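# Sort loose seals into bins by size

## Task

Place every loose seal into the bin that matches its size, so that each one rests there by itself without the robot holding it in place; then open the grippers and move the arms away.

## Robot and tools

Robot: two arms, left_arm and right_arm, each ending in a two-finger gripper with a wrist camera (cam_left_wrist, cam_right_wrist, both 504x504). Scene frame: origin on the table top midway between the arms, +z up, +x out over the table, left_arm on the +y side. The names left and right do not correspond to sides of any image. Bases: left_arm at (+0.005, +0.274, 0) m, quat_wxyz (+0.997, 0, 0, +0.073); right_arm at (+0.025, -0.315, 0) m, quat_wxyz (+0.996, 0, 0, -0.089). Joint ranges (rad), base to gripper: waist -2.880..2.880, shoulder 0.000..3.142, elbow 0.000..3.019, wrist pitch -1.693..1.571, wrist yaw -1.571..1.571, wrist roll -2.094..2.094.

Gripper axes: fingers point along the gripper's +z and close along its y. end_effector_position is the point between the pads, roughly 1 cm short of the fingertips.

The 14-number row (used by execute_actions and move): numbers 1-7 are left_arm dx, dy, dz, rx, ry, rz, opening; numbers 8-14 are the same for right_arm. Always send all 14, each within [-1, 1], even if one arm should not move. dx..rz are an offset, expressed in that gripper's own axes, from the gripper pose printed in the last result that showed it (before any such result in a scene, and for the second or later call in one reply, from the pose at the moment the action starts). Scale: 1.0 = 0.6 m of translation or 180 degrees of rotation; rx, ry, rz form a single rotation vector. Opening is absolute, not an offset: +1 = fully open (0.094 m), -1 = closed. Zero offsets are not a pause; they pull the arm back to the reference pose.

execute_actions: argument actions, a list holding at most one item. Empty list: no command, returns the current state with pictures. Action: {"rows": [...], "steps": n}, 1 to 15 rows, steps 9 to 15 (default 15), each step 1/30 s; row k is applied at step k, the final row repeats to fill. Every row is counted from the same reference pose, not from the previous row. Wait: {"steps": n} up to 300, counted from the previous result, so your thinking time is included. Optional pictures: true adds camera images.

Timing: an action's result is captured 9 steps before it ends; those remaining steps then run while you compose your next reply. After the last step an arm only continues to its final clipped pose, not to the full commanded pose, so check the result and send the remainder.

Clipping: each step, the commanded pose is limited to 70 mm and 16 degrees from the measured gripper pose; inverse kinematics favours position over orientation; elbows cannot fully straighten.

move: target is one 14-number row with the same offset convention; speed in m/s from 0.002 to 0.5 (default 0.25), rotation capped at twice that in rad/s. Both grippers travel straight lines that finish together, lasting 0.5-10 s (cut off at 10 s). Openings are sent at the start. Paths ignore obstacles and the other arm; grippers lag, stray and may overshoot speed near full reach. The result adds a move: line with the ending (done, off_target, moving, held, fault), any limits (paced = pose clipped; held = some steps blocked, after which the arm may jump quickly), and each gripper's remaining distance. Faster contact hits harder; aiming beyond a contact presses harder.

wait: seconds 0-10, sends nothing new.

zoom_image: camera (cam_left_wrist or cam_right_wrist) and region [x0, y0, x1, y1] in pixels, origin top-left, at most 504x504, for a sharper look at the latest image.

read_manual: only returns licence text; no motion.



Result lines: the state line gives each gripper's position (m) and quat_wxyz in the scene frame; printed positions can be off, more at long reach. grip_measured is the finger opening on the command scale (the last Joint positions value is the opening in metres); readings may be off by about 1 mm. Hand target shows where the controller is driving each gripper (only when nothing is kept back). pose unreachable means the clearance check altered or blocked that arm's command; HELD marks steps not fully sent. FAULT and OVER-TEMPERATURE FAULT mean an arm stopped; MOTOR HOT warns from 85 C (arm drops at 100 C), so do not hold loads longer than needed.

Practical notes: arms tend to settle a centimetre or more low, and repeated zero offsets let them sink. To keep an arm still, send the correction back to its desired pose in your first call of a reply and zeros afterward, aiming higher if it still sags. To grip, command an opening about 0.03 below grip_measured (less for a gentler hold); pads push roughly 50-62 N, less on parts under 2 mm thick. Objects may occasionally be tugged or nudged by outside forces. Avoid arm-to-arm contact, dropping or knocking anything off the table, slamming or pressing hard. Smooth, quick motions with little effort are preferred.

Each tool is called after ">>>" by a JSON object that holds its "fn" and its "kwargs", one argument or row to a line.

## Session

>>> {"fn": "execute_actions", "kwargs": {
  "actions": []
}}

Scene clock: 0.00 s of 6900.00 s.
left_arm: end_effector_position=(+0.5845, -0.0775, +0.1903) grip_measured=+1.000 end_effector_quat_wxyz=(+0.538, +0.261, +0.655, -0.463) | right_arm: end_effector_position=(+0.1735, -0.5461, +0.3022) grip_measured=+1.000 end_effector_quat_wxyz=(+0.425, +0.070, +0.716, -0.550)
Joint positions: left_arm=[-0.524  1.888  1.063  0.833  0.71  -0.337  0.094] | right_arm=[-0.799  0.112  0.298 -0.22   0.034 -0.814  0.094]
Joint velocities: left_arm=[-0.005 -0.005  0.002 -0.002  0.037  0.022  0.   ] | right_arm=[-0.015 -0.015 -0.002  0.007 -0.037 -0.037  0.   ]
Hand target (left_arm): +0.589, -0.079, +0.200; +0.546, +0.263, +0.647, -0.463
Hand target (right_arm): +0.172, -0.544, +0.326; +0.434, +0.069, +0.701, -0.561

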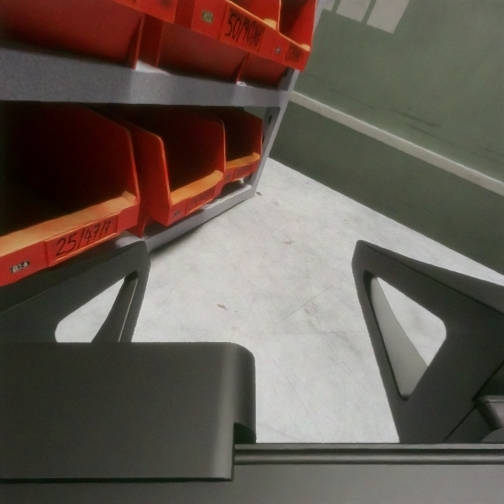

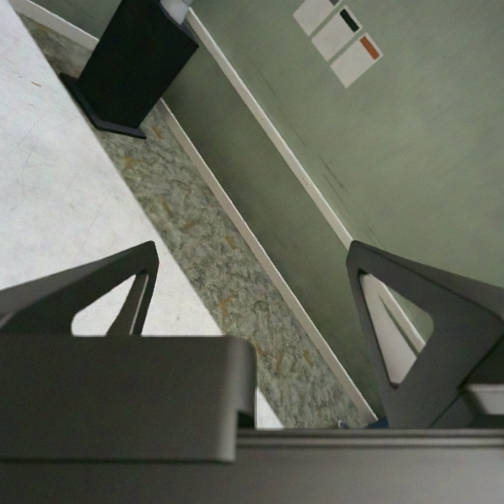

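>>> {"fn": "move", "kwargs": {
  "target": [-0.3015,-0.2073,-0.4765,-0.334,0.388,-0.188,1,-0.5613,0.3178,-0.2933,-0.387,0.299,-0.049,1],
  "speed": 0.3
}}

Scene clock: 8.60 s of 6900.00 s.
left_arm: end_effector_position=(+0.4003, +0.1469, +0.3822) grip_measured=+1.000 end_effector_quat_wxyz=(+0.090, +0.009, +0.996, -0.016) | right_arm: end_effector_position=(+0.3951, -0.2048, +0.3651) grip_measured=+1.000 end_effector_quat_wxyz=(+0.069, +0.001, +0.997, +0.018)
Joint positions: left_arm=[-0.466  1.349  1.638 -1.679 -0.025 -0.301  0.094] | right_arm=[ 0.472  1.288  1.54  -1.68   0.006  0.296  0.094]
Joint velocities: left_arm=[-0.005  0.005 -0.002  0.002  0.037  0.022  0.   ] | right_arm=[-0.024  0.005 -0.012 -0.022  0.051  0.037  0.   ]
Hand target (left_arm): +0.397, +0.152, +0.398; +0.102, -0.000, +0.995, -0.019
Hand target (right_arm): +0.402, -0.199, +0.394; +0.098, +0.005, +0.995, +0.030
Off the commanded pose (left_arm): 0.018 m, 11 deg.
Off the commanded pose (right_arm): 0.036 m, 8 deg.
joint sent to its limit (left arm) — the command would take joint 4 (wrist pitch) past its lower limit, so that joint was sent only as far as its limit.
joint sent to its limit (right arm) — the command would take joint 4 (wrist pitch) past its lower limit, so that joint was sent only as far as its limit.
Kept back: nothing.
After step 90, 2.20 s passed at rest.
move: off_target (left_arm, right_arm)

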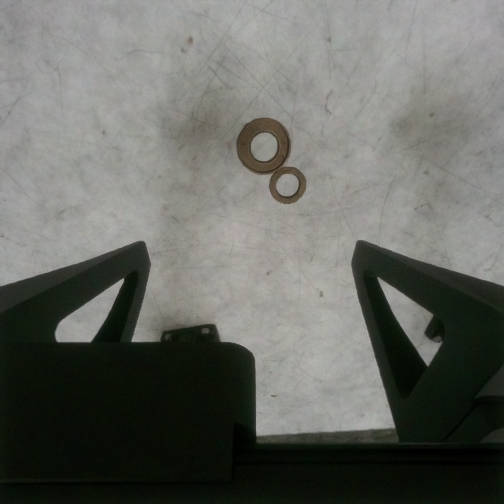

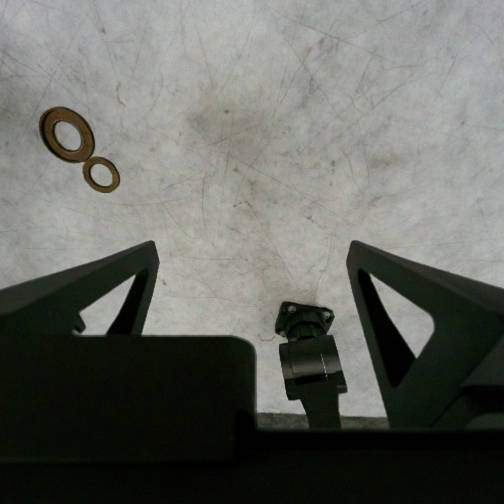

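>>> {"fn": "zoom_image", "kwargs": {
  "camera": "cam_left_wrist",
  "region": [200, 90, 340, 230]
}}

>>> {"fn": "move", "kwargs": {
  "target": [0,0,0,0,-0.5,0,1,0,0,0,0,-0.3,0,1],
  "speed": 0.3
}}

Region (200, 90, 340, 230) of cam_left_wrist's 504x504 image, scaled by 3.600, with more detail than that image has.

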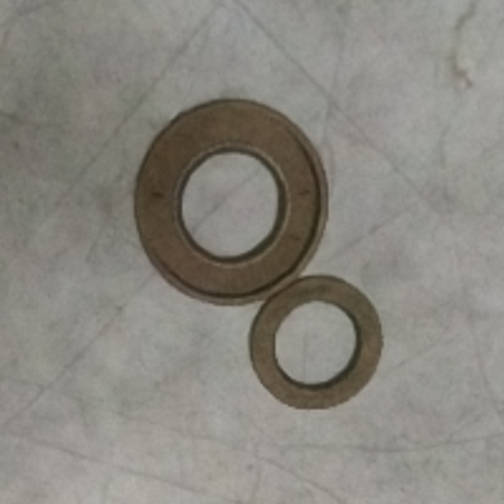

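Scene clock: 13.90 s of 6900.00 s.
left_arm: end_effector_position=(+0.3996, +0.1516, +0.3814) grip_measured=+1.000 end_effector_quat_wxyz=(+0.762, -0.020, +0.646, -0.028) | right_arm: end_effector_position=(+0.3955, -0.2076, +0.3649) grip_measured=+1.000 end_effector_quat_wxyz=(+0.507, +0.017, +0.861, +0.020)
Joint positions: left_arm=[-0.639  0.839  0.525  0.499 -0.481  0.02   0.094] | right_arm=[ 0.623  0.781  0.89  -0.656  0.37   0.277  0.094]
Joint velocities: left_arm=[-0.024  0.005 -0.002  0.022 -0.051  0.051  0.   ] | right_arm=[-0.005 -0.015  0.007 -0.022 -0.037  0.066  0.   ]
Hand target (left_arm): +0.400, +0.147, +0.381; +0.766, -0.015, +0.643, -0.029
Hand target (right_arm): +0.394, -0.205, +0.366; +0.514, +0.009, +0.857, +0.021
Off the commanded pose (left_arm): 0.005 m, 2 deg.
Off the commanded pose (right_arm): 0.003 m, 1 deg.
Kept back: nothing.
move: done

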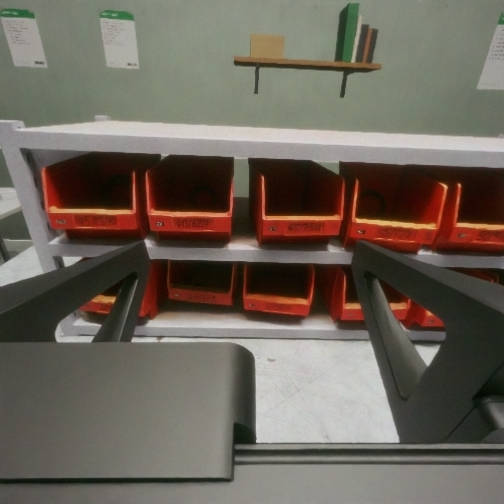

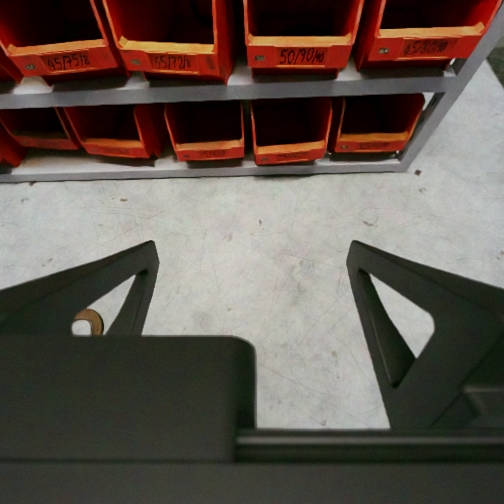

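>>> {"fn": "zoom_image", "kwargs": {
  "camera": "cam_left_wrist",
  "region": [0, 130, 260, 330]
}}

>>> {"fn": "zoom_image", "kwargs": {
  "camera": "cam_left_wrist",
  "region": [244, 130, 504, 330]
}}

>>> {"fn": "zoom_image", "kwargs": {
  "camera": "cam_right_wrist",
  "region": [0, 0, 480, 190]
}}

Region (0, 130, 260, 330) of cam_left_wrist's 504x504 image, scaled by 1.938, with more detail than that image has; it fills the top 388 rows of this view, and the rest is white.

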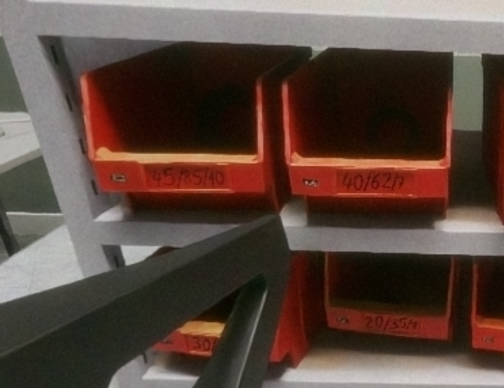

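Region (244, 130, 504, 330) of cam_left_wrist's 504x504 image, scaled by 1.938, with more detail than that image has; it fills the top 388 rows of this view, and the rest is white.

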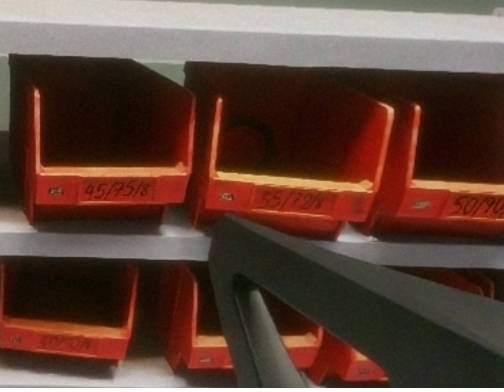

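Region (0, 0, 480, 190) of cam_right_wrist's 504x504 image, scaled by 1.050, with more detail than that image has; it fills the top 200 rows of this view, and the rest is white.

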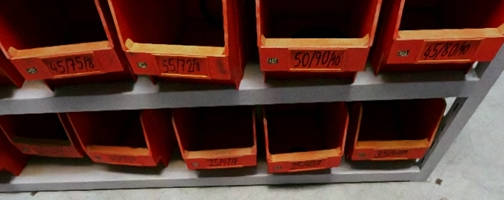

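>>> {"fn": "move", "kwargs": {
  "target": [0.448,-0.021,0.129,0,0.052,0,1,0.248,0.127,0.373,0,-0.161,0,1],
  "speed": 0.3
}}

Scene clock: 18.50 s of 6900.00 s.
left_arm: end_effector_position=(+0.5085, +0.1229, +0.1159) grip_measured=+1.000 end_effector_quat_wxyz=(+0.691, -0.005, +0.723, -0.020) | right_arm: end_effector_position=(+0.5059, -0.1338, +0.1058) grip_measured=+1.000 end_effector_quat_wxyz=(+0.686, +0.018, +0.727, +0.008)
Joint positions: left_arm=[-0.563  1.771  0.534  1.189 -0.395 -0.055  0.094] | right_arm=[0.715 1.79  0.526 1.195 0.549 0.072 0.094]
Joint velocities: left_arm=[-0.005 -0.005 -0.002  0.002  0.022 -0.022  0.   ] | right_arm=[-0.005 -0.015  0.007  0.007 -0.022 -0.051  0.   ]
Hand target (left_arm): +0.519, +0.123, +0.131; +0.707, -0.017, +0.706, -0.028
Hand target (right_arm): +0.516, -0.123, +0.129; +0.706, +0.021, +0.707, +0.018
Off the commanded pose (left_arm): 0.018 m, 3 deg.
Off the commanded pose (right_arm): 0.031 m, 3 deg.
Kept back: nothing.
move: off_target (left_arm, right_arm)

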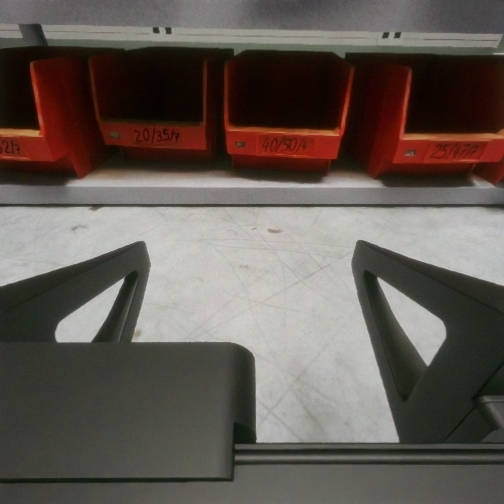

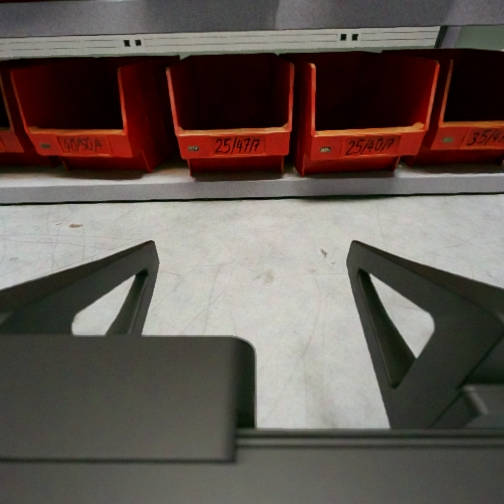

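>>> {"fn": "move", "kwargs": {
  "target": [-0.0185,-0.012,-0.282,0,0.287,0,1,-0.402,-0.346,-0.028,0,-0.018,0,1],
  "speed": 0.3
}}

Scene clock: 32.33 s of 6900.00 s.
left_arm: end_effector_position=(+0.3292, +0.1340, +0.1097) grip_measured=+1.000 end_effector_quat_wxyz=(+0.291, +0.008, +0.957, +0.004) | right_arm: end_effector_position=(+0.4875, -0.3450, +0.3076) grip_measured=+1.000 end_effector_quat_wxyz=(+0.687, +0.024, +0.726, +0.013)
Joint positions: left_arm=[-0.696  1.05   0.571 -0.573 -0.298 -0.455  0.094] | right_arm=[ 0.086  0.996  0.553  0.386 -0.077  0.047  0.094]
Joint velocities: left_arm=[ 0.015 -0.005 -0.002 -0.002 -0.037 -0.051  0.   ] | right_arm=[-0.005 -0.005 -0.027  0.007  0.037 -0.022  0.   ]
Hand target (left_arm): +0.340, +0.123, +0.135; +0.310, +0.004, +0.951, -0.012
Hand target (right_arm): +0.499, -0.347, +0.343; +0.706, +0.017, +0.708, +0.007
Off the commanded pose (left_arm): 0.031 m, 3 deg.
Off the commanded pose (right_arm): 0.035 m, 3 deg.
Kept back: nothing.
After step 90, 8.83 s passed at rest.
move: off_target (left_arm, right_arm)

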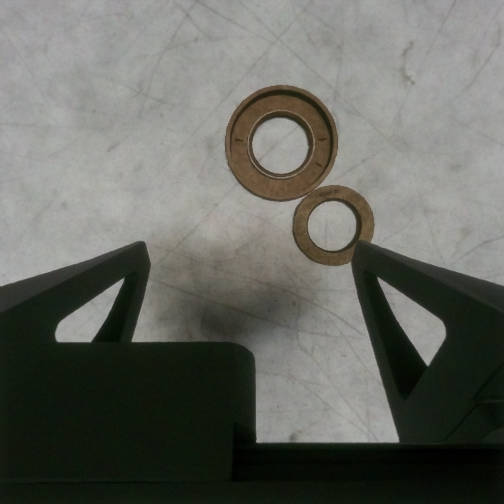

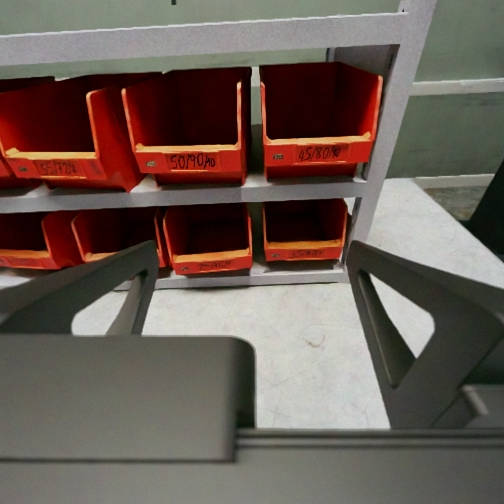

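>>> {"fn": "zoom_image", "kwargs": {
  "camera": "cam_left_wrist",
  "region": [205, 75, 405, 275]
}}

>>> {"fn": "zoom_image", "kwargs": {
  "camera": "cam_right_wrist",
  "region": [100, 20, 420, 220]
}}

Region (205, 75, 405, 275) of cam_left_wrist's 504x504 image, scaled by 2.520, with more detail than that image has.

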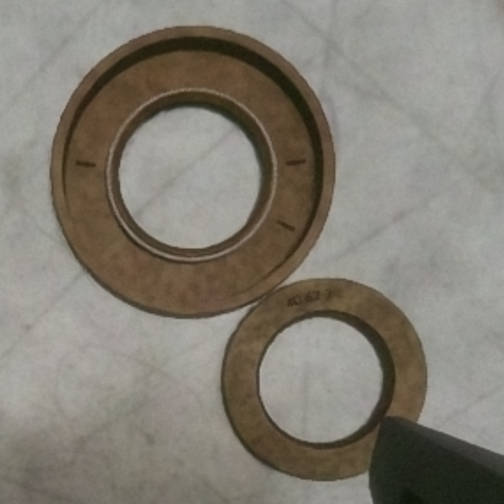

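Region (100, 20, 420, 220) of cam_right_wrist's 504x504 image, scaled by 1.575, with more detail than that image has; it fills the top 315 rows of this view, and the rest is white.

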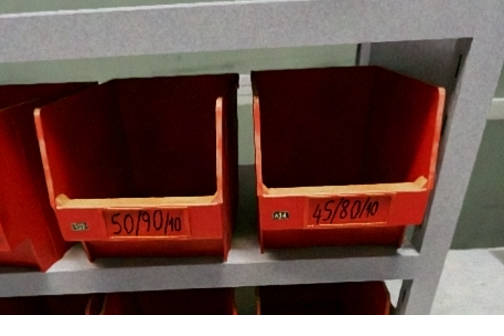

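>>> {"fn": "move", "kwargs": {
  "target": [0.0523,-0.101,0.023,0,-0.129,0,1,-0.05,0,-0.3,0,0,0,1],
  "speed": 0.2
}}

Scene clock: 38.50 s of 6900.00 s.
left_arm: end_effector_position=(+0.3088, +0.0770, +0.0829) grip_measured=+1.000 end_effector_quat_wxyz=(+0.476, +0.009, +0.880, +0.002) | right_arm: end_effector_position=(+0.3077, -0.3413, +0.3535) grip_measured=+1.000 end_effector_quat_wxyz=(+0.692, +0.023, +0.721, +0.016)
Joint positions: left_arm=[-1.032  1.172  0.365  0.006 -0.702 -0.572  0.094] | right_arm=[-0.035  0.219  0.442 -0.265 -0.204  0.047  0.094]
Joint velocities: left_arm=[-0.015 -0.005 -0.002 -0.042 -0.051 -0.022  0.   ] | right_arm=[-0.024  0.005 -0.022 -0.007  0.022 -0.037  0.   ]
Hand target (left_arm): +0.309, +0.074, +0.081; +0.478, +0.006, +0.878, -0.002
Hand target (right_arm): +0.309, -0.344, +0.349; +0.687, +0.024, +0.726, +0.013
Off the commanded pose (left_arm): 0.004 m, 0 deg.
Off the commanded pose (right_arm): 0.007 m, 1 deg.
Kept back: nothing.
After step 90, 1.67 s passed at rest.
move: done

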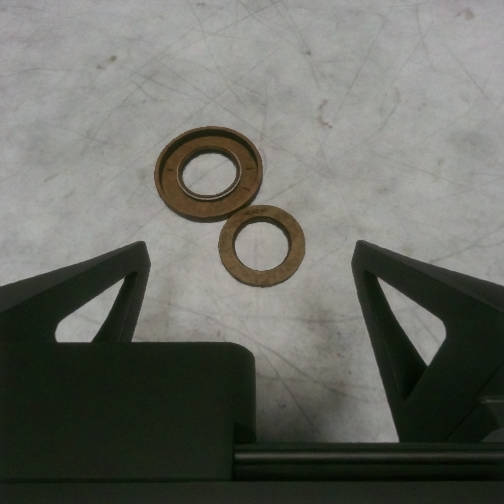

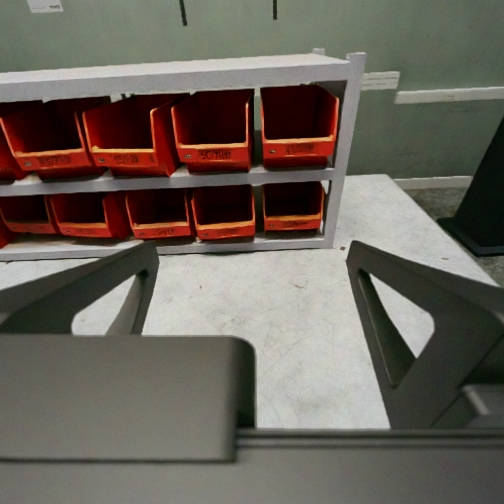

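>>> {"fn": "move", "kwargs": {
  "target": [0.0373,-0.0108,0.104,0,0,0,1,-0.01,0,0,0,0,0,1],
  "speed": 0.1
}}

Scene clock: 40.33 s of 6900.00 s.
left_arm: end_effector_position=(+0.3378, +0.0764, +0.0241) grip_measured=+1.000 end_effector_quat_wxyz=(+0.466, +0.013, +0.885, +0.009) | right_arm: end_effector_position=(+0.3076, -0.3413, +0.3527) grip_measured=+1.000 end_effector_quat_wxyz=(+0.691, +0.024, +0.722, +0.016)
Joint positions: left_arm=[-0.949  1.466  0.365  0.319 -0.639 -0.502  0.094] | right_arm=[-0.035  0.219  0.442 -0.268 -0.204  0.047  0.094]
Joint velocities: left_arm=[ 0.005 -0.005  0.002  0.002  0.037 -0.007  0.   ] | right_arm=[-0.015 -0.015 -0.002 -0.027  0.066  0.037  0.   ]
Hand target (left_arm): +0.348, +0.070, +0.030; +0.475, +0.008, +0.880, +0.003
Hand target (right_arm): +0.308, -0.342, +0.359; +0.692, +0.023, +0.721, +0.016
Off the commanded pose (left_arm): 0.014 m, 2 deg.
Off the commanded pose (right_arm): 0.007 m, 0 deg.
Kept back: nothing.
move: off_target (left_arm)

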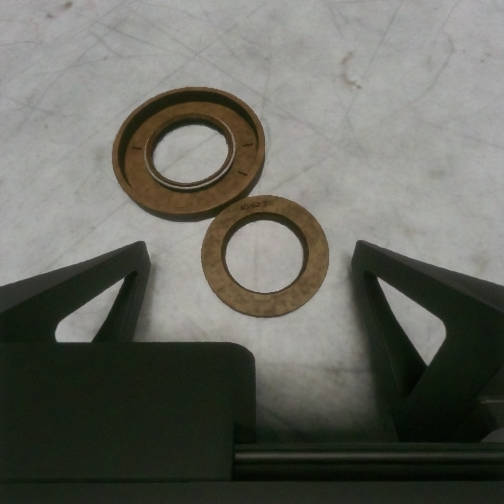

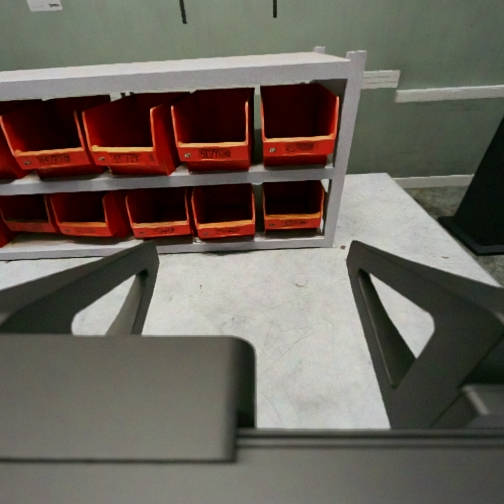

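>>> {"fn": "move", "kwargs": {
  "target": [-0.012,-0.0167,0.0285,0,-0.008,0,1,-0.01,0,0,0,0,0,1],
  "speed": 0.03
}}

Scene clock: 43.00 s of 6900.00 s.
left_arm: end_effector_position=(+0.3438, +0.0717, +0.0175) grip_measured=+1.000 end_effector_quat_wxyz=(+0.470, +0.017, +0.883, +0.010) | right_arm: end_effector_position=(+0.3076, -0.3413, +0.3518) grip_measured=+1.000 end_effector_quat_wxyz=(+0.690, +0.024, +0.723, +0.017)
Joint positions: left_arm=[-0.947  1.518  0.377  0.369 -0.641 -0.486  0.094] | right_arm=[-0.035  0.219  0.442 -0.272 -0.204  0.047  0.094]
Joint velocities: left_arm=[-0.015 -0.024  0.012 -0.012 -0.051  0.007  0.   ] | right_arm=[-0.005 -0.015 -0.012  0.002 -0.066  0.037  0.   ]
Hand target (left_arm): +0.355, +0.066, +0.020; +0.477, +0.013, +0.879, +0.009
Hand target (right_arm): +0.308, -0.342, +0.359; +0.691, +0.024, +0.722, +0.016
Off the commanded pose (left_arm): 0.013 m, 1 deg.
Off the commanded pose (right_arm): 0.007 m, 0 deg.
Kept back: nothing.
move: off_target (left_arm)

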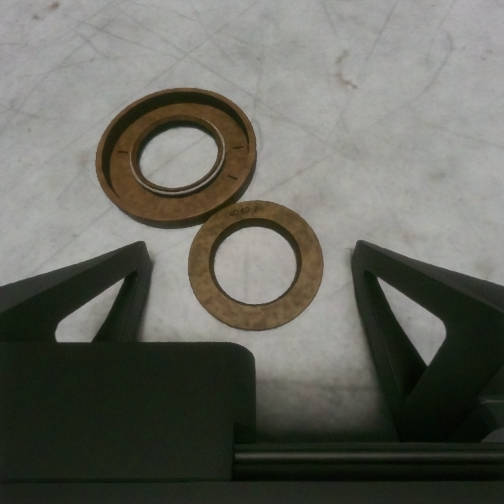

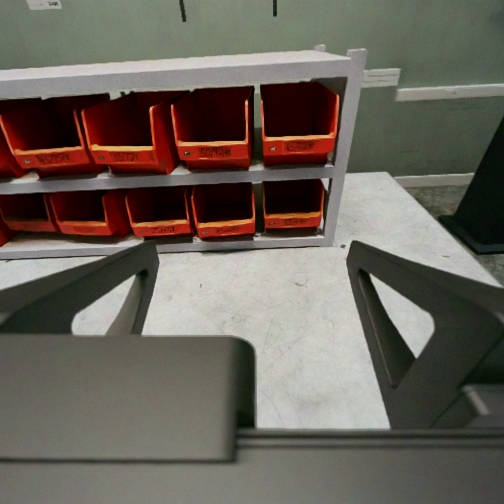

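>>> {"fn": "move", "kwargs": {
  "target": [-0.0145,-0.003,0.0123,0,0,0,1,-0.01,0,0,0,0,0,1],
  "speed": 0.02
}}

Scene clock: 44.80 s of 6900.00 s.
left_arm: end_effector_position=(+0.3455, +0.0724, +0.0170) grip_measured=+1.000 end_effector_quat_wxyz=(+0.467, +0.016, +0.884, +0.008) | right_arm: end_effector_position=(+0.3076, -0.3413, +0.3510) grip_measured=+1.000 end_effector_quat_wxyz=(+0.689, +0.024, +0.724, +0.017)
Joint positions: left_arm=[-0.938  1.518  0.379  0.369 -0.628 -0.482  0.094] | right_arm=[-0.035  0.219  0.442 -0.275 -0.204  0.047  0.094]
Joint velocities: left_arm=[-0.005 -0.005  0.002 -0.002  0.081 -0.007  0.   ] | right_arm=[ 0.015 -0.015  0.007 -0.002  0.007  0.051  0.   ]
Hand target (left_arm): +0.354, +0.070, +0.021; +0.470, +0.016, +0.883, +0.010
Hand target (right_arm): +0.308, -0.342, +0.358; +0.690, +0.024, +0.723, +0.017
Off the commanded pose (left_arm): 0.010 m, 0 deg.
Off the commanded pose (right_arm): 0.007 m, 0 deg.
Kept back: nothing.
move: done

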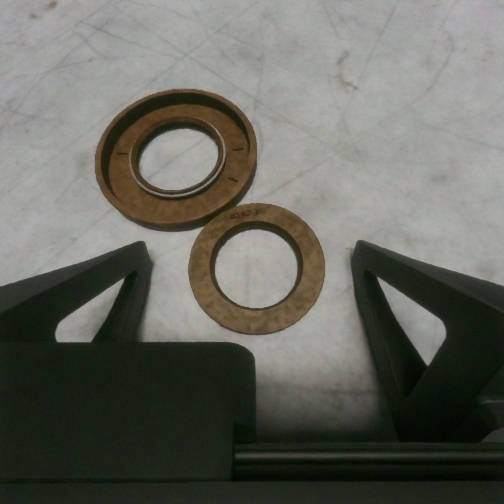

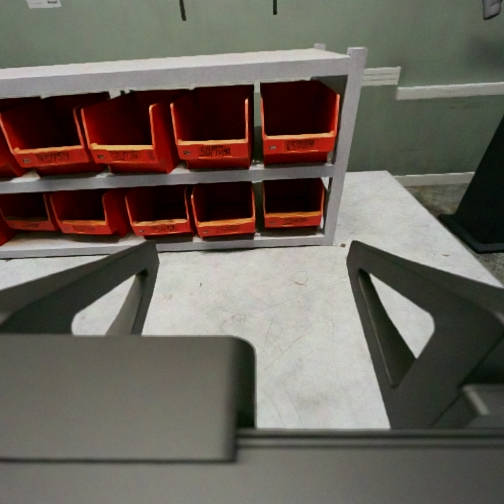

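>>> {"fn": "execute_actions", "kwargs": {
  "actions": [
    {"rows": [[-0.0145,-0.003,0.0123,0,0,0,0.27,-0.01,0,0,0,0,0,1]], "steps": 15}
  ]
}}

>>> {"fn": "execute_actions", "kwargs": {
  "actions": [
    {"rows": [[0,0,0,0,0,0,0.27,0,0,0,0,0,0,1]], "steps": 15}
  ],
  "pictures": true
}}

Scene clock: 45.50 s of 6900.00 s.
left_arm: end_effector_position=(+0.3466, +0.0721, +0.0164) grip_measured=+0.291 end_effector_quat_wxyz=(+0.465, +0.019, +0.885, +0.005) | right_arm: end_effector_position=(+0.3075, -0.3413, +0.3503) grip_measured=+1.000 end_effector_quat_wxyz=(+0.688, +0.024, +0.725, +0.017)
Joint positions: left_arm=[-0.931  1.518  0.38   0.369 -0.614 -0.476  0.061] | right_arm=[-0.035  0.219  0.442 -0.278 -0.204  0.047  0.094]
Joint velocities: left_arm=[-0.015 -0.005 -0.002 -0.017  0.095 -0.125 -0.   ] | right_arm=[-0.015  0.005 -0.012 -0.002 -0.066 -0.007  0.   ]
Steps of this call (steps 1 to 15: nothing new was sent; steps 16 to 21: the first 6 steps of this action). Readings (end_effector_position):
16: left_arm (+0.3454, +0.0718, +0.0167) | right_arm (+0.3076, -0.3413, +0.3509)
17: left_arm (+0.3460, +0.0714, +0.0167) | right_arm (+0.3076, -0.3413, +0.3507)
19: left_arm (+0.3467, +0.0723, +0.0165) | right_arm (+0.3075, -0.3413, +0.3503)
21: the state above

Scene clock: 46.00 s of 6900.00 s.
left_arm: end_effector_position=(+0.3466, +0.0721, +0.0164) grip_measured=+0.291 end_effector_quat_wxyz=(+0.465, +0.019, +0.885, +0.005) | right_arm: end_effector_position=(+0.3075, -0.3413, +0.3503) grip_measured=+1.000 end_effector_quat_wxyz=(+0.688, +0.024, +0.725, +0.017)
Joint positions: left_arm=[-0.931  1.518  0.38   0.369 -0.614 -0.476  0.061] | right_arm=[-0.035  0.219  0.442 -0.278 -0.204  0.047  0.094]
Joint velocities: left_arm=[-0.005 -0.024  0.002  0.017 -0.037  0.007  0.   ] | right_arm=[-0.005 -0.005  0.002 -0.012 -0.051 -0.066  0.   ]
Off your previous action's commanded pose (left_arm): 0.011 m, 1 deg at its last step (step 9 of this call).
Off your previous action's commanded pose (right_arm): 0.007 m, 0 deg at its last step (step 9 of this call).
Steps of this call (steps 1 to 9: the last 9 steps of your previous action; steps 10 to 15: the first 6 steps of this action, its rows measured from where the robot was after step 9). Readings (end_effector_position):
9: left_arm (+0.3466, +0.0721, +0.0164) | right_arm (+0.3075, -0.3413, +0.3503)
10: left_arm (+0.3466, +0.0721, +0.0164) | right_arm (+0.3075, -0.3413, +0.3503)
11: left_arm (+0.3466, +0.0721, +0.0164) | right_arm (+0.3075, -0.3413, +0.3503)
13: left_arm (+0.3466, +0.0721, +0.0164) | right_arm (+0.3075, -0.3413, +0.3503)
15: the state above

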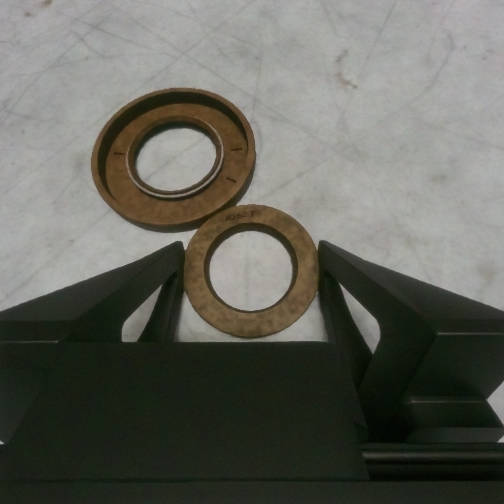

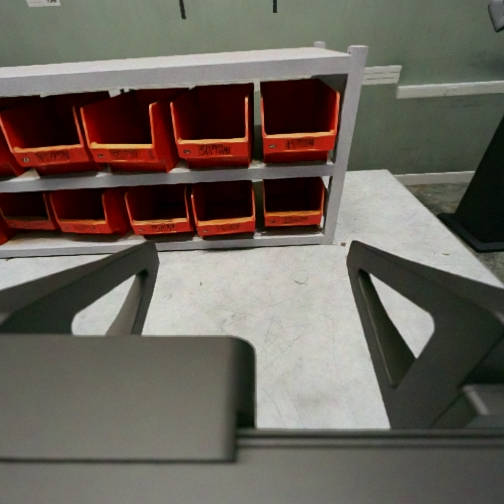

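>>> {"fn": "move", "kwargs": {
  "target": [-0.11,0,-0.076,0,0,0,0.26,-0.012,0,0,0,0,0,1],
  "speed": 0.08
}}

Scene clock: 47.70 s of 6900.00 s.
left_arm: end_effector_position=(+0.3372, +0.0817, +0.0780) grip_measured=+0.291 end_effector_quat_wxyz=(+0.453, +0.025, +0.891, +0.017) | right_arm: end_effector_position=(+0.3075, -0.3413, +0.3491) grip_measured=+1.000 end_effector_quat_wxyz=(+0.686, +0.025, +0.727, +0.017)
Joint positions: left_arm=[-0.931  1.231  0.419  0.006 -0.615 -0.476  0.061] | right_arm=[-0.035  0.219  0.442 -0.283 -0.204  0.047  0.094]
Joint velocities: left_arm=[-0.005 -0.005 -0.007 -0.007 -0.037 -0.007  0.001] | right_arm=[-0.015 -0.015 -0.002  0.002 -0.095 -0.022  0.   ]
Hand target (left_arm): +0.347, +0.070, +0.097; +0.465, +0.019, +0.885, +0.005
Hand target (right_arm): +0.308, -0.342, +0.357; +0.688, +0.024, +0.725, +0.017
Off your previous action's commanded pose (left_arm): 0.000 m, 0 deg at its last step (step 9 of this call).
Off your previous action's commanded pose (right_arm): 0.000 m, 0 deg at its last step (step 9 of this call).
Off the commanded pose (left_arm): 0.024 m, 2 deg.
Off the commanded pose (right_arm): 0.008 m, 0 deg.
Kept back: nothing.
move: off_target (left_arm)

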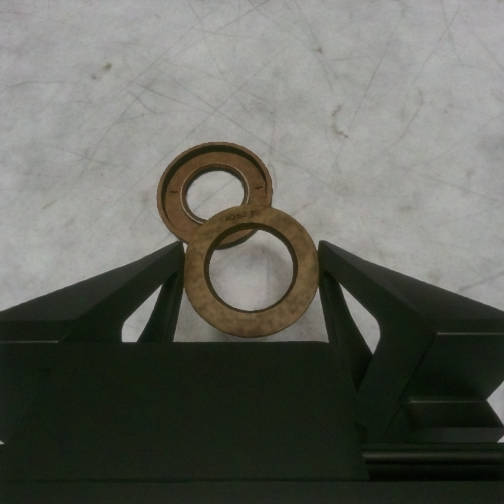

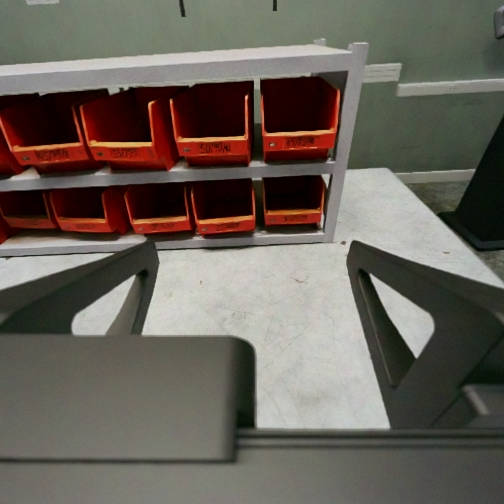

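>>> {"fn": "move", "kwargs": {
  "target": [-0.6485,0.3237,0.1613,0.0006,-0.0617,-0.0193,0.26,-0.014,0,0,0,0,0,1],
  "speed": 0.25
}}

Scene clock: 51.30 s of 6900.00 s.
left_arm: end_effector_position=(+0.6478, +0.2403, +0.3244) grip_measured=+0.291 end_effector_quat_wxyz=(+0.525, -0.000, +0.851, -0.003) | right_arm: end_effector_position=(+0.3074, -0.3413, +0.3474) grip_measured=+1.000 end_effector_quat_wxyz=(+0.683, +0.025, +0.729, +0.018)
Joint positions: left_arm=[-0.212  1.467  1.258 -0.256 -0.055 -0.034  0.061] | right_arm=[-0.035  0.219  0.442 -0.29  -0.204  0.047  0.094]
Joint velocities: left_arm=[-0.015 -0.005 -0.017 -0.002  0.051  0.007  0.   ] | right_arm=[-0.024 -0.015 -0.002 -0.007  0.066  0.007  0.   ]
Hand target (left_arm): +0.654, +0.245, +0.343; +0.535, -0.001, +0.845, +0.000
Hand target (right_arm): +0.308, -0.342, +0.357; +0.686, +0.025, +0.727, +0.017
Off the commanded pose (left_arm): 0.024 m, 2 deg.
Off the commanded pose (right_arm): 0.010 m, 0 deg.
Kept back: nothing.
move: off_target (left_arm); limits=paced

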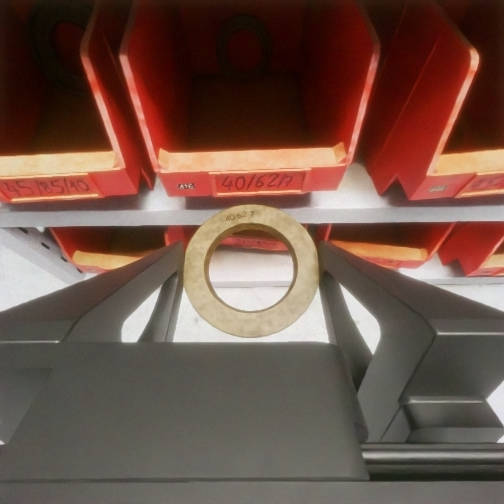

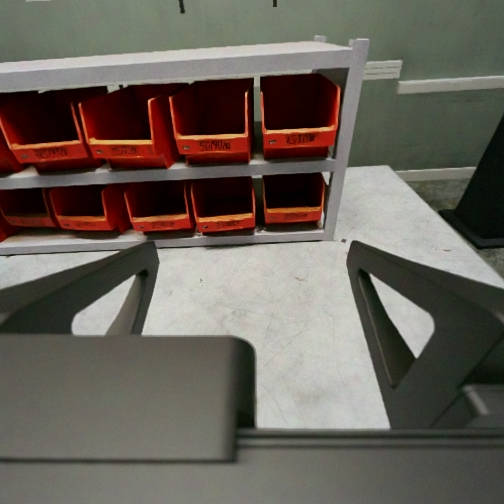

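>>> {"fn": "move", "kwargs": {
  "target": [-0.051,0,0.1087,0,0,0,0.26,-0.016,0,0,0,0,0,1],
  "speed": 0.08
}}

Scene clock: 55.90 s of 6900.00 s.
left_arm: end_effector_position=(+0.7055, +0.2359, +0.3097) grip_measured=+0.291 end_effector_quat_wxyz=(+0.519, +0.001, +0.855, -0.003) | right_arm: end_effector_position=(+0.3075, -0.3413, +0.3451) grip_measured=+1.000 end_effector_quat_wxyz=(+0.680, +0.026, +0.733, +0.018)
Joint positions: left_arm=[-0.212  1.625  1.41  -0.266 -0.053 -0.034  0.061] | right_arm=[-0.035  0.22   0.442 -0.298 -0.204  0.047  0.094]
Joint velocities: left_arm=[-0.005 -0.005 -0.012 -0.032 -0.022 -0.066 -0.   ] | right_arm=[-0.015 -0.005 -0.017 -0.002  0.007  0.007  0.   ]
Hand target (left_arm): +0.719, +0.239, +0.322; +0.525, -0.000, +0.851, -0.003
Hand target (right_arm): +0.308, -0.342, +0.357; +0.684, +0.025, +0.729, +0.018
Off the commanded pose (left_arm): 0.020 m, 1 deg.
Off the commanded pose (right_arm): 0.012 m, 1 deg.
Kept back: nothing.
After step 90, 0.30 s passed at rest.
move: off_target (left_arm, right_arm)

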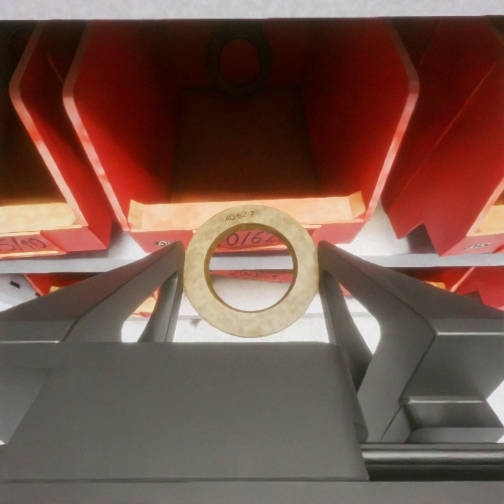

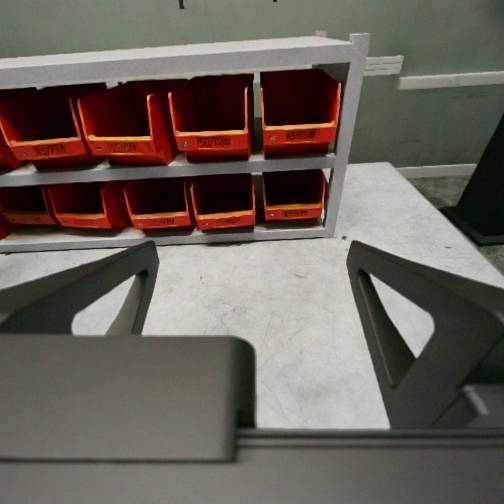

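>>> {"fn": "move", "kwargs": {
  "target": [-0.037,0.007,0,0,-0.07,0,0.26,-0.018,0,0,0,-0.008,0,1],
  "speed": 0.05
}}

Scene clock: 61.27 s of 6900.00 s.
left_arm: end_effector_position=(+0.7149, +0.2350, +0.3221) grip_measured=+0.291 end_effector_quat_wxyz=(+0.598, -0.001, +0.801, -0.009) | right_arm: end_effector_position=(+0.3075, -0.3413, +0.3451) grip_measured=+1.000 end_effector_quat_wxyz=(+0.680, +0.026, +0.733, +0.018)
Joint positions: left_arm=[-0.212  1.625  1.325  0.011 -0.051 -0.031  0.061] | right_arm=[-0.035  0.22   0.442 -0.298 -0.204  0.047  0.094]
Joint velocities: left_arm=[ 0.005 -0.005 -0.007  0.022 -0.037  0.037  0.001] | right_arm=[-0.005 -0.005 -0.002  0.007 -0.007  0.037  0.   ]
Hand target (left_arm): +0.716, +0.240, +0.330; +0.609, -0.000, +0.793, -0.006
Hand target (right_arm): +0.308, -0.342, +0.356; +0.689, +0.026, +0.724, +0.018
Off the commanded pose (left_arm): 0.009 m, 2 deg.
Off the commanded pose (right_arm): 0.011 m, 1 deg.
Kept back: nothing.
move: off_target (right_arm)

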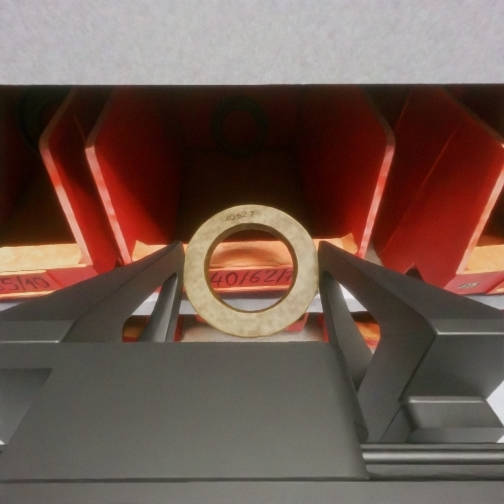

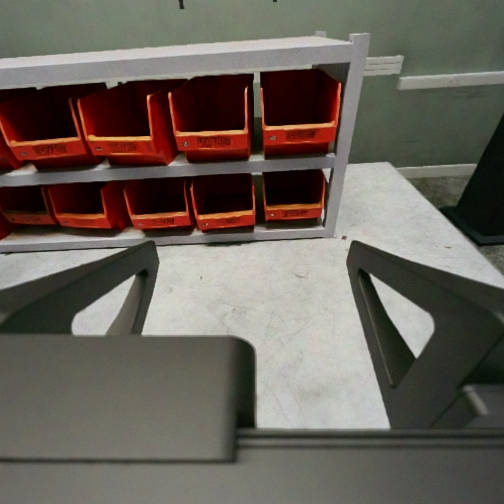

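>>> {"fn": "move", "kwargs": {
  "target": [-0.03,0.01,0.08,0,-0.005,0,0.26,-0.018,0,0,0,-0.006,0,1],
  "speed": 0.04
}}

Scene clock: 63.43 s of 6900.00 s.
left_arm: end_effector_position=(+0.7508, +0.2335, +0.3140) grip_measured=+0.291 end_effector_quat_wxyz=(+0.598, +0.001, +0.801, -0.012) | right_arm: end_effector_position=(+0.3075, -0.3413, +0.3451) grip_measured=+1.000 end_effector_quat_wxyz=(+0.680, +0.026, +0.733, +0.018)
Joint positions: left_arm=[-0.209  1.72   1.426  0.006 -0.041 -0.031  0.061] | right_arm=[-0.035  0.22   0.442 -0.298 -0.204  0.047  0.094]
Joint velocities: left_arm=[ 0.015  0.005 -0.007 -0.017 -0.037  0.051 -0.001] | right_arm=[ 0.005  0.015 -0.002  0.002  0.037  0.022  0.   ]
Hand target (left_arm): +0.765, +0.240, +0.325; +0.604, -0.001, +0.797, -0.009
Hand target (right_arm): +0.308, -0.342, +0.356; +0.687, +0.026, +0.726, +0.018
Off the commanded pose (left_arm): 0.020 m, 1 deg.
Off the commanded pose (right_arm): 0.011 m, 1 deg.
Kept back: nothing.
move: off_target (left_arm, right_arm)

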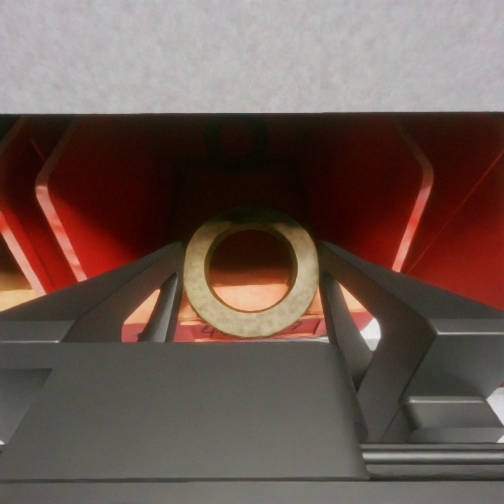

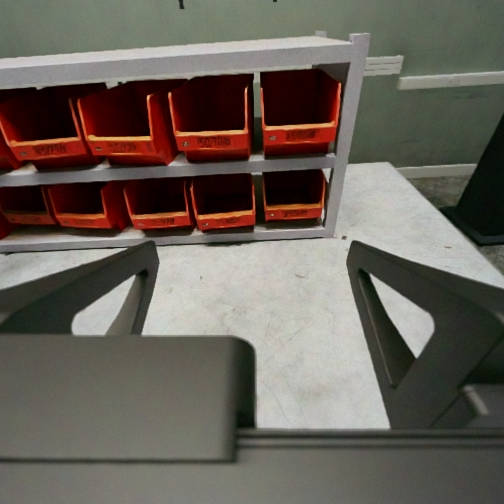

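>>> {"fn": "move", "kwargs": {
  "target": [-0.0365,0.022,0.076,0,-0.005,0,0.26,-0.018,0,0,0,-0.006,0,1],
  "speed": 0.03
}}

Scene clock: 66.03 s of 6900.00 s.
left_arm: end_effector_position=(+0.7858, +0.2386, +0.3137) grip_measured=+0.291 end_effector_quat_wxyz=(+0.600, +0.001, +0.800, -0.015) | right_arm: end_effector_position=(+0.3075, -0.3413, +0.3451) grip_measured=+1.000 end_effector_quat_wxyz=(+0.680, +0.026, +0.733, +0.018)
Joint positions: left_arm=[-0.195  1.807  1.542 -0.019 -0.021 -0.031  0.061] | right_arm=[-0.035  0.22   0.442 -0.298 -0.204  0.047  0.094]
Joint velocities: left_arm=[-0.015 -0.005  0.012 -0.012  0.037 -0.022 -0.   ] | right_arm=[-0.005 -0.005  0.012 -0.012 -0.037  0.037  0.   ]
Hand target (left_arm): +0.800, +0.245, +0.322; +0.605, +0.001, +0.796, -0.012
Hand target (right_arm): +0.308, -0.342, +0.356; +0.687, +0.026, +0.726, +0.018
Off the commanded pose (left_arm): 0.019 m, 1 deg.
Off the commanded pose (right_arm): 0.011 m, 1 deg.
Kept back: nothing.
move: off_target (left_arm, right_arm)

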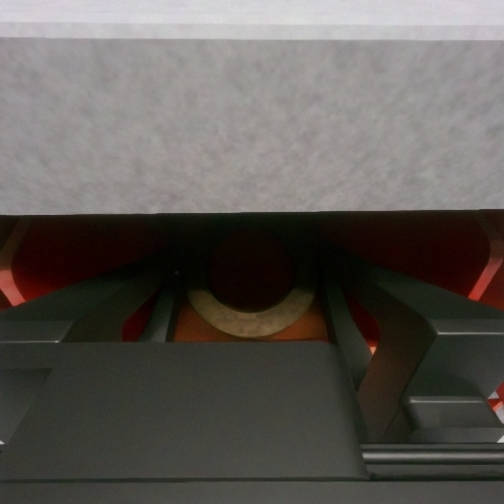

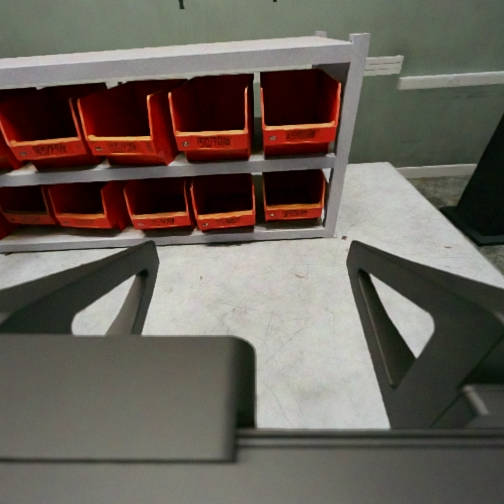

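>>> {"fn": "move", "kwargs": {
  "target": [-0.016,0.004,0.032,0,-0.005,0,0.26,-0.018,0,0,0,-0.006,0,1],
  "speed": 0.02
}}

Scene clock: 68.10 s of 6900.00 s.
left_arm: end_effector_position=(+0.7910, +0.2382, +0.3043) grip_measured=+0.291 end_effector_quat_wxyz=(+0.596, +0.002, +0.803, -0.016) | right_arm: end_effector_position=(+0.3075, -0.3413, +0.3451) grip_measured=+1.000 end_effector_quat_wxyz=(+0.680, +0.026, +0.733, +0.018)
Joint positions: left_arm=[-0.195  1.827  1.552 -0.019 -0.02  -0.031  0.061] | right_arm=[-0.035  0.22   0.442 -0.298 -0.204  0.047  0.094]
Joint velocities: left_arm=[-0.024 -0.024  0.017 -0.007  0.022  0.037  0.001] | right_arm=[-0.024 -0.015 -0.022 -0.012  0.066  0.037  0.   ]
Hand target (left_arm): +0.805, +0.240, +0.318; +0.606, +0.001, +0.795, -0.016
Hand target (right_arm): +0.308, -0.342, +0.356; +0.687, +0.026, +0.726, +0.018
Off the commanded pose (left_arm): 0.021 m, 1 deg.
Off the commanded pose (right_arm): 0.011 m, 1 deg.
Kept back: nothing.
move: off_target (left_arm, right_arm)

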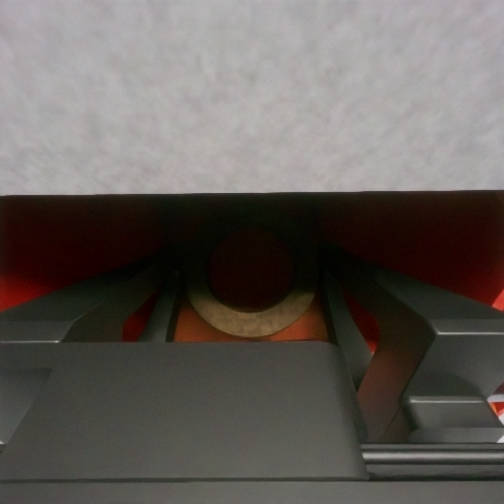

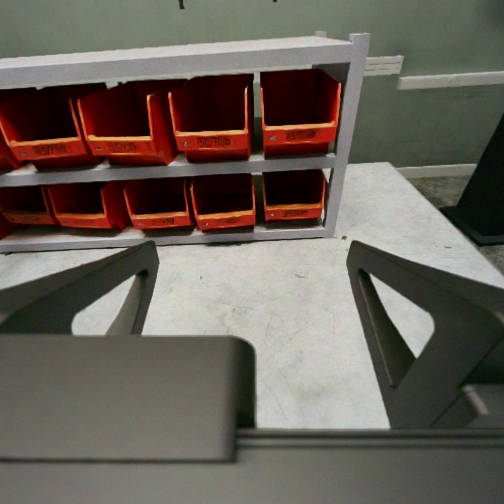

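>>> {"fn": "move", "kwargs": {
  "target": [-0.0467,0.005,0.0277,0,-0.043,0,0.26,-0.018,0,0,0,-0.006,0,1],
  "speed": 0.02
}}

Scene clock: 72.97 s of 6900.00 s.
left_arm: end_effector_position=(+0.8012, +0.2376, +0.3199) grip_measured=+0.291 end_effector_quat_wxyz=(+0.635, +0.001, +0.772, -0.018) | right_arm: end_effector_position=(+0.3075, -0.3413, +0.3451) grip_measured=+1.000 end_effector_quat_wxyz=(+0.680, +0.026, +0.733, +0.018)
Joint positions: left_arm=[-0.195  1.844  1.554  0.096 -0.02  -0.031  0.061] | right_arm=[-0.035  0.22   0.442 -0.298 -0.204  0.047  0.094]
Joint velocities: left_arm=[ 0.005 -0.005 -0.007  0.007 -0.095  0.037  0.   ] | right_arm=[-0.005 -0.005  0.007 -0.017 -0.022 -0.051  0.   ]
Hand target (left_arm): +0.814, +0.241, +0.326; +0.648, +0.000, +0.761, -0.017
Hand target (right_arm): +0.308, -0.342, +0.356; +0.687, +0.026, +0.726, +0.018
Off the commanded pose (left_arm): 0.016 m, 2 deg.
Off the commanded pose (right_arm): 0.011 m, 1 deg.
Kept back: nothing.
move: off_target (left_arm, right_arm)

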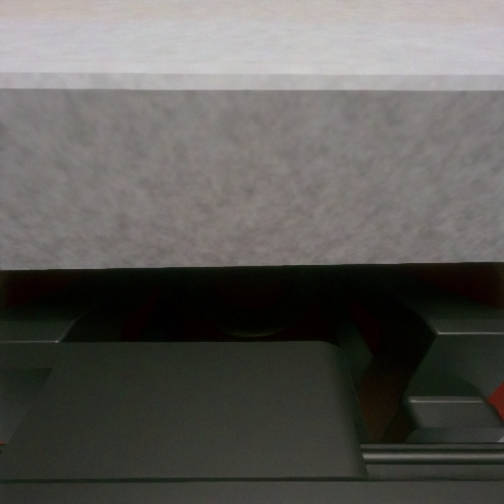

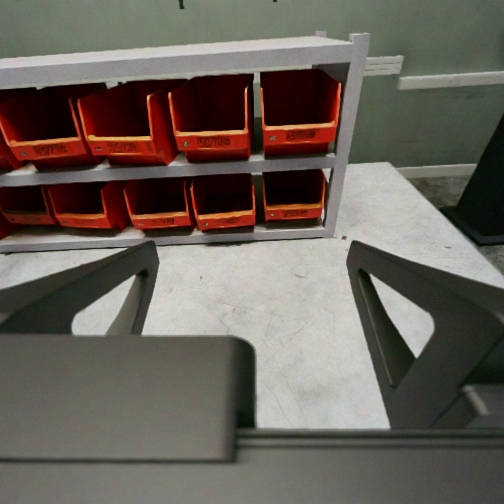

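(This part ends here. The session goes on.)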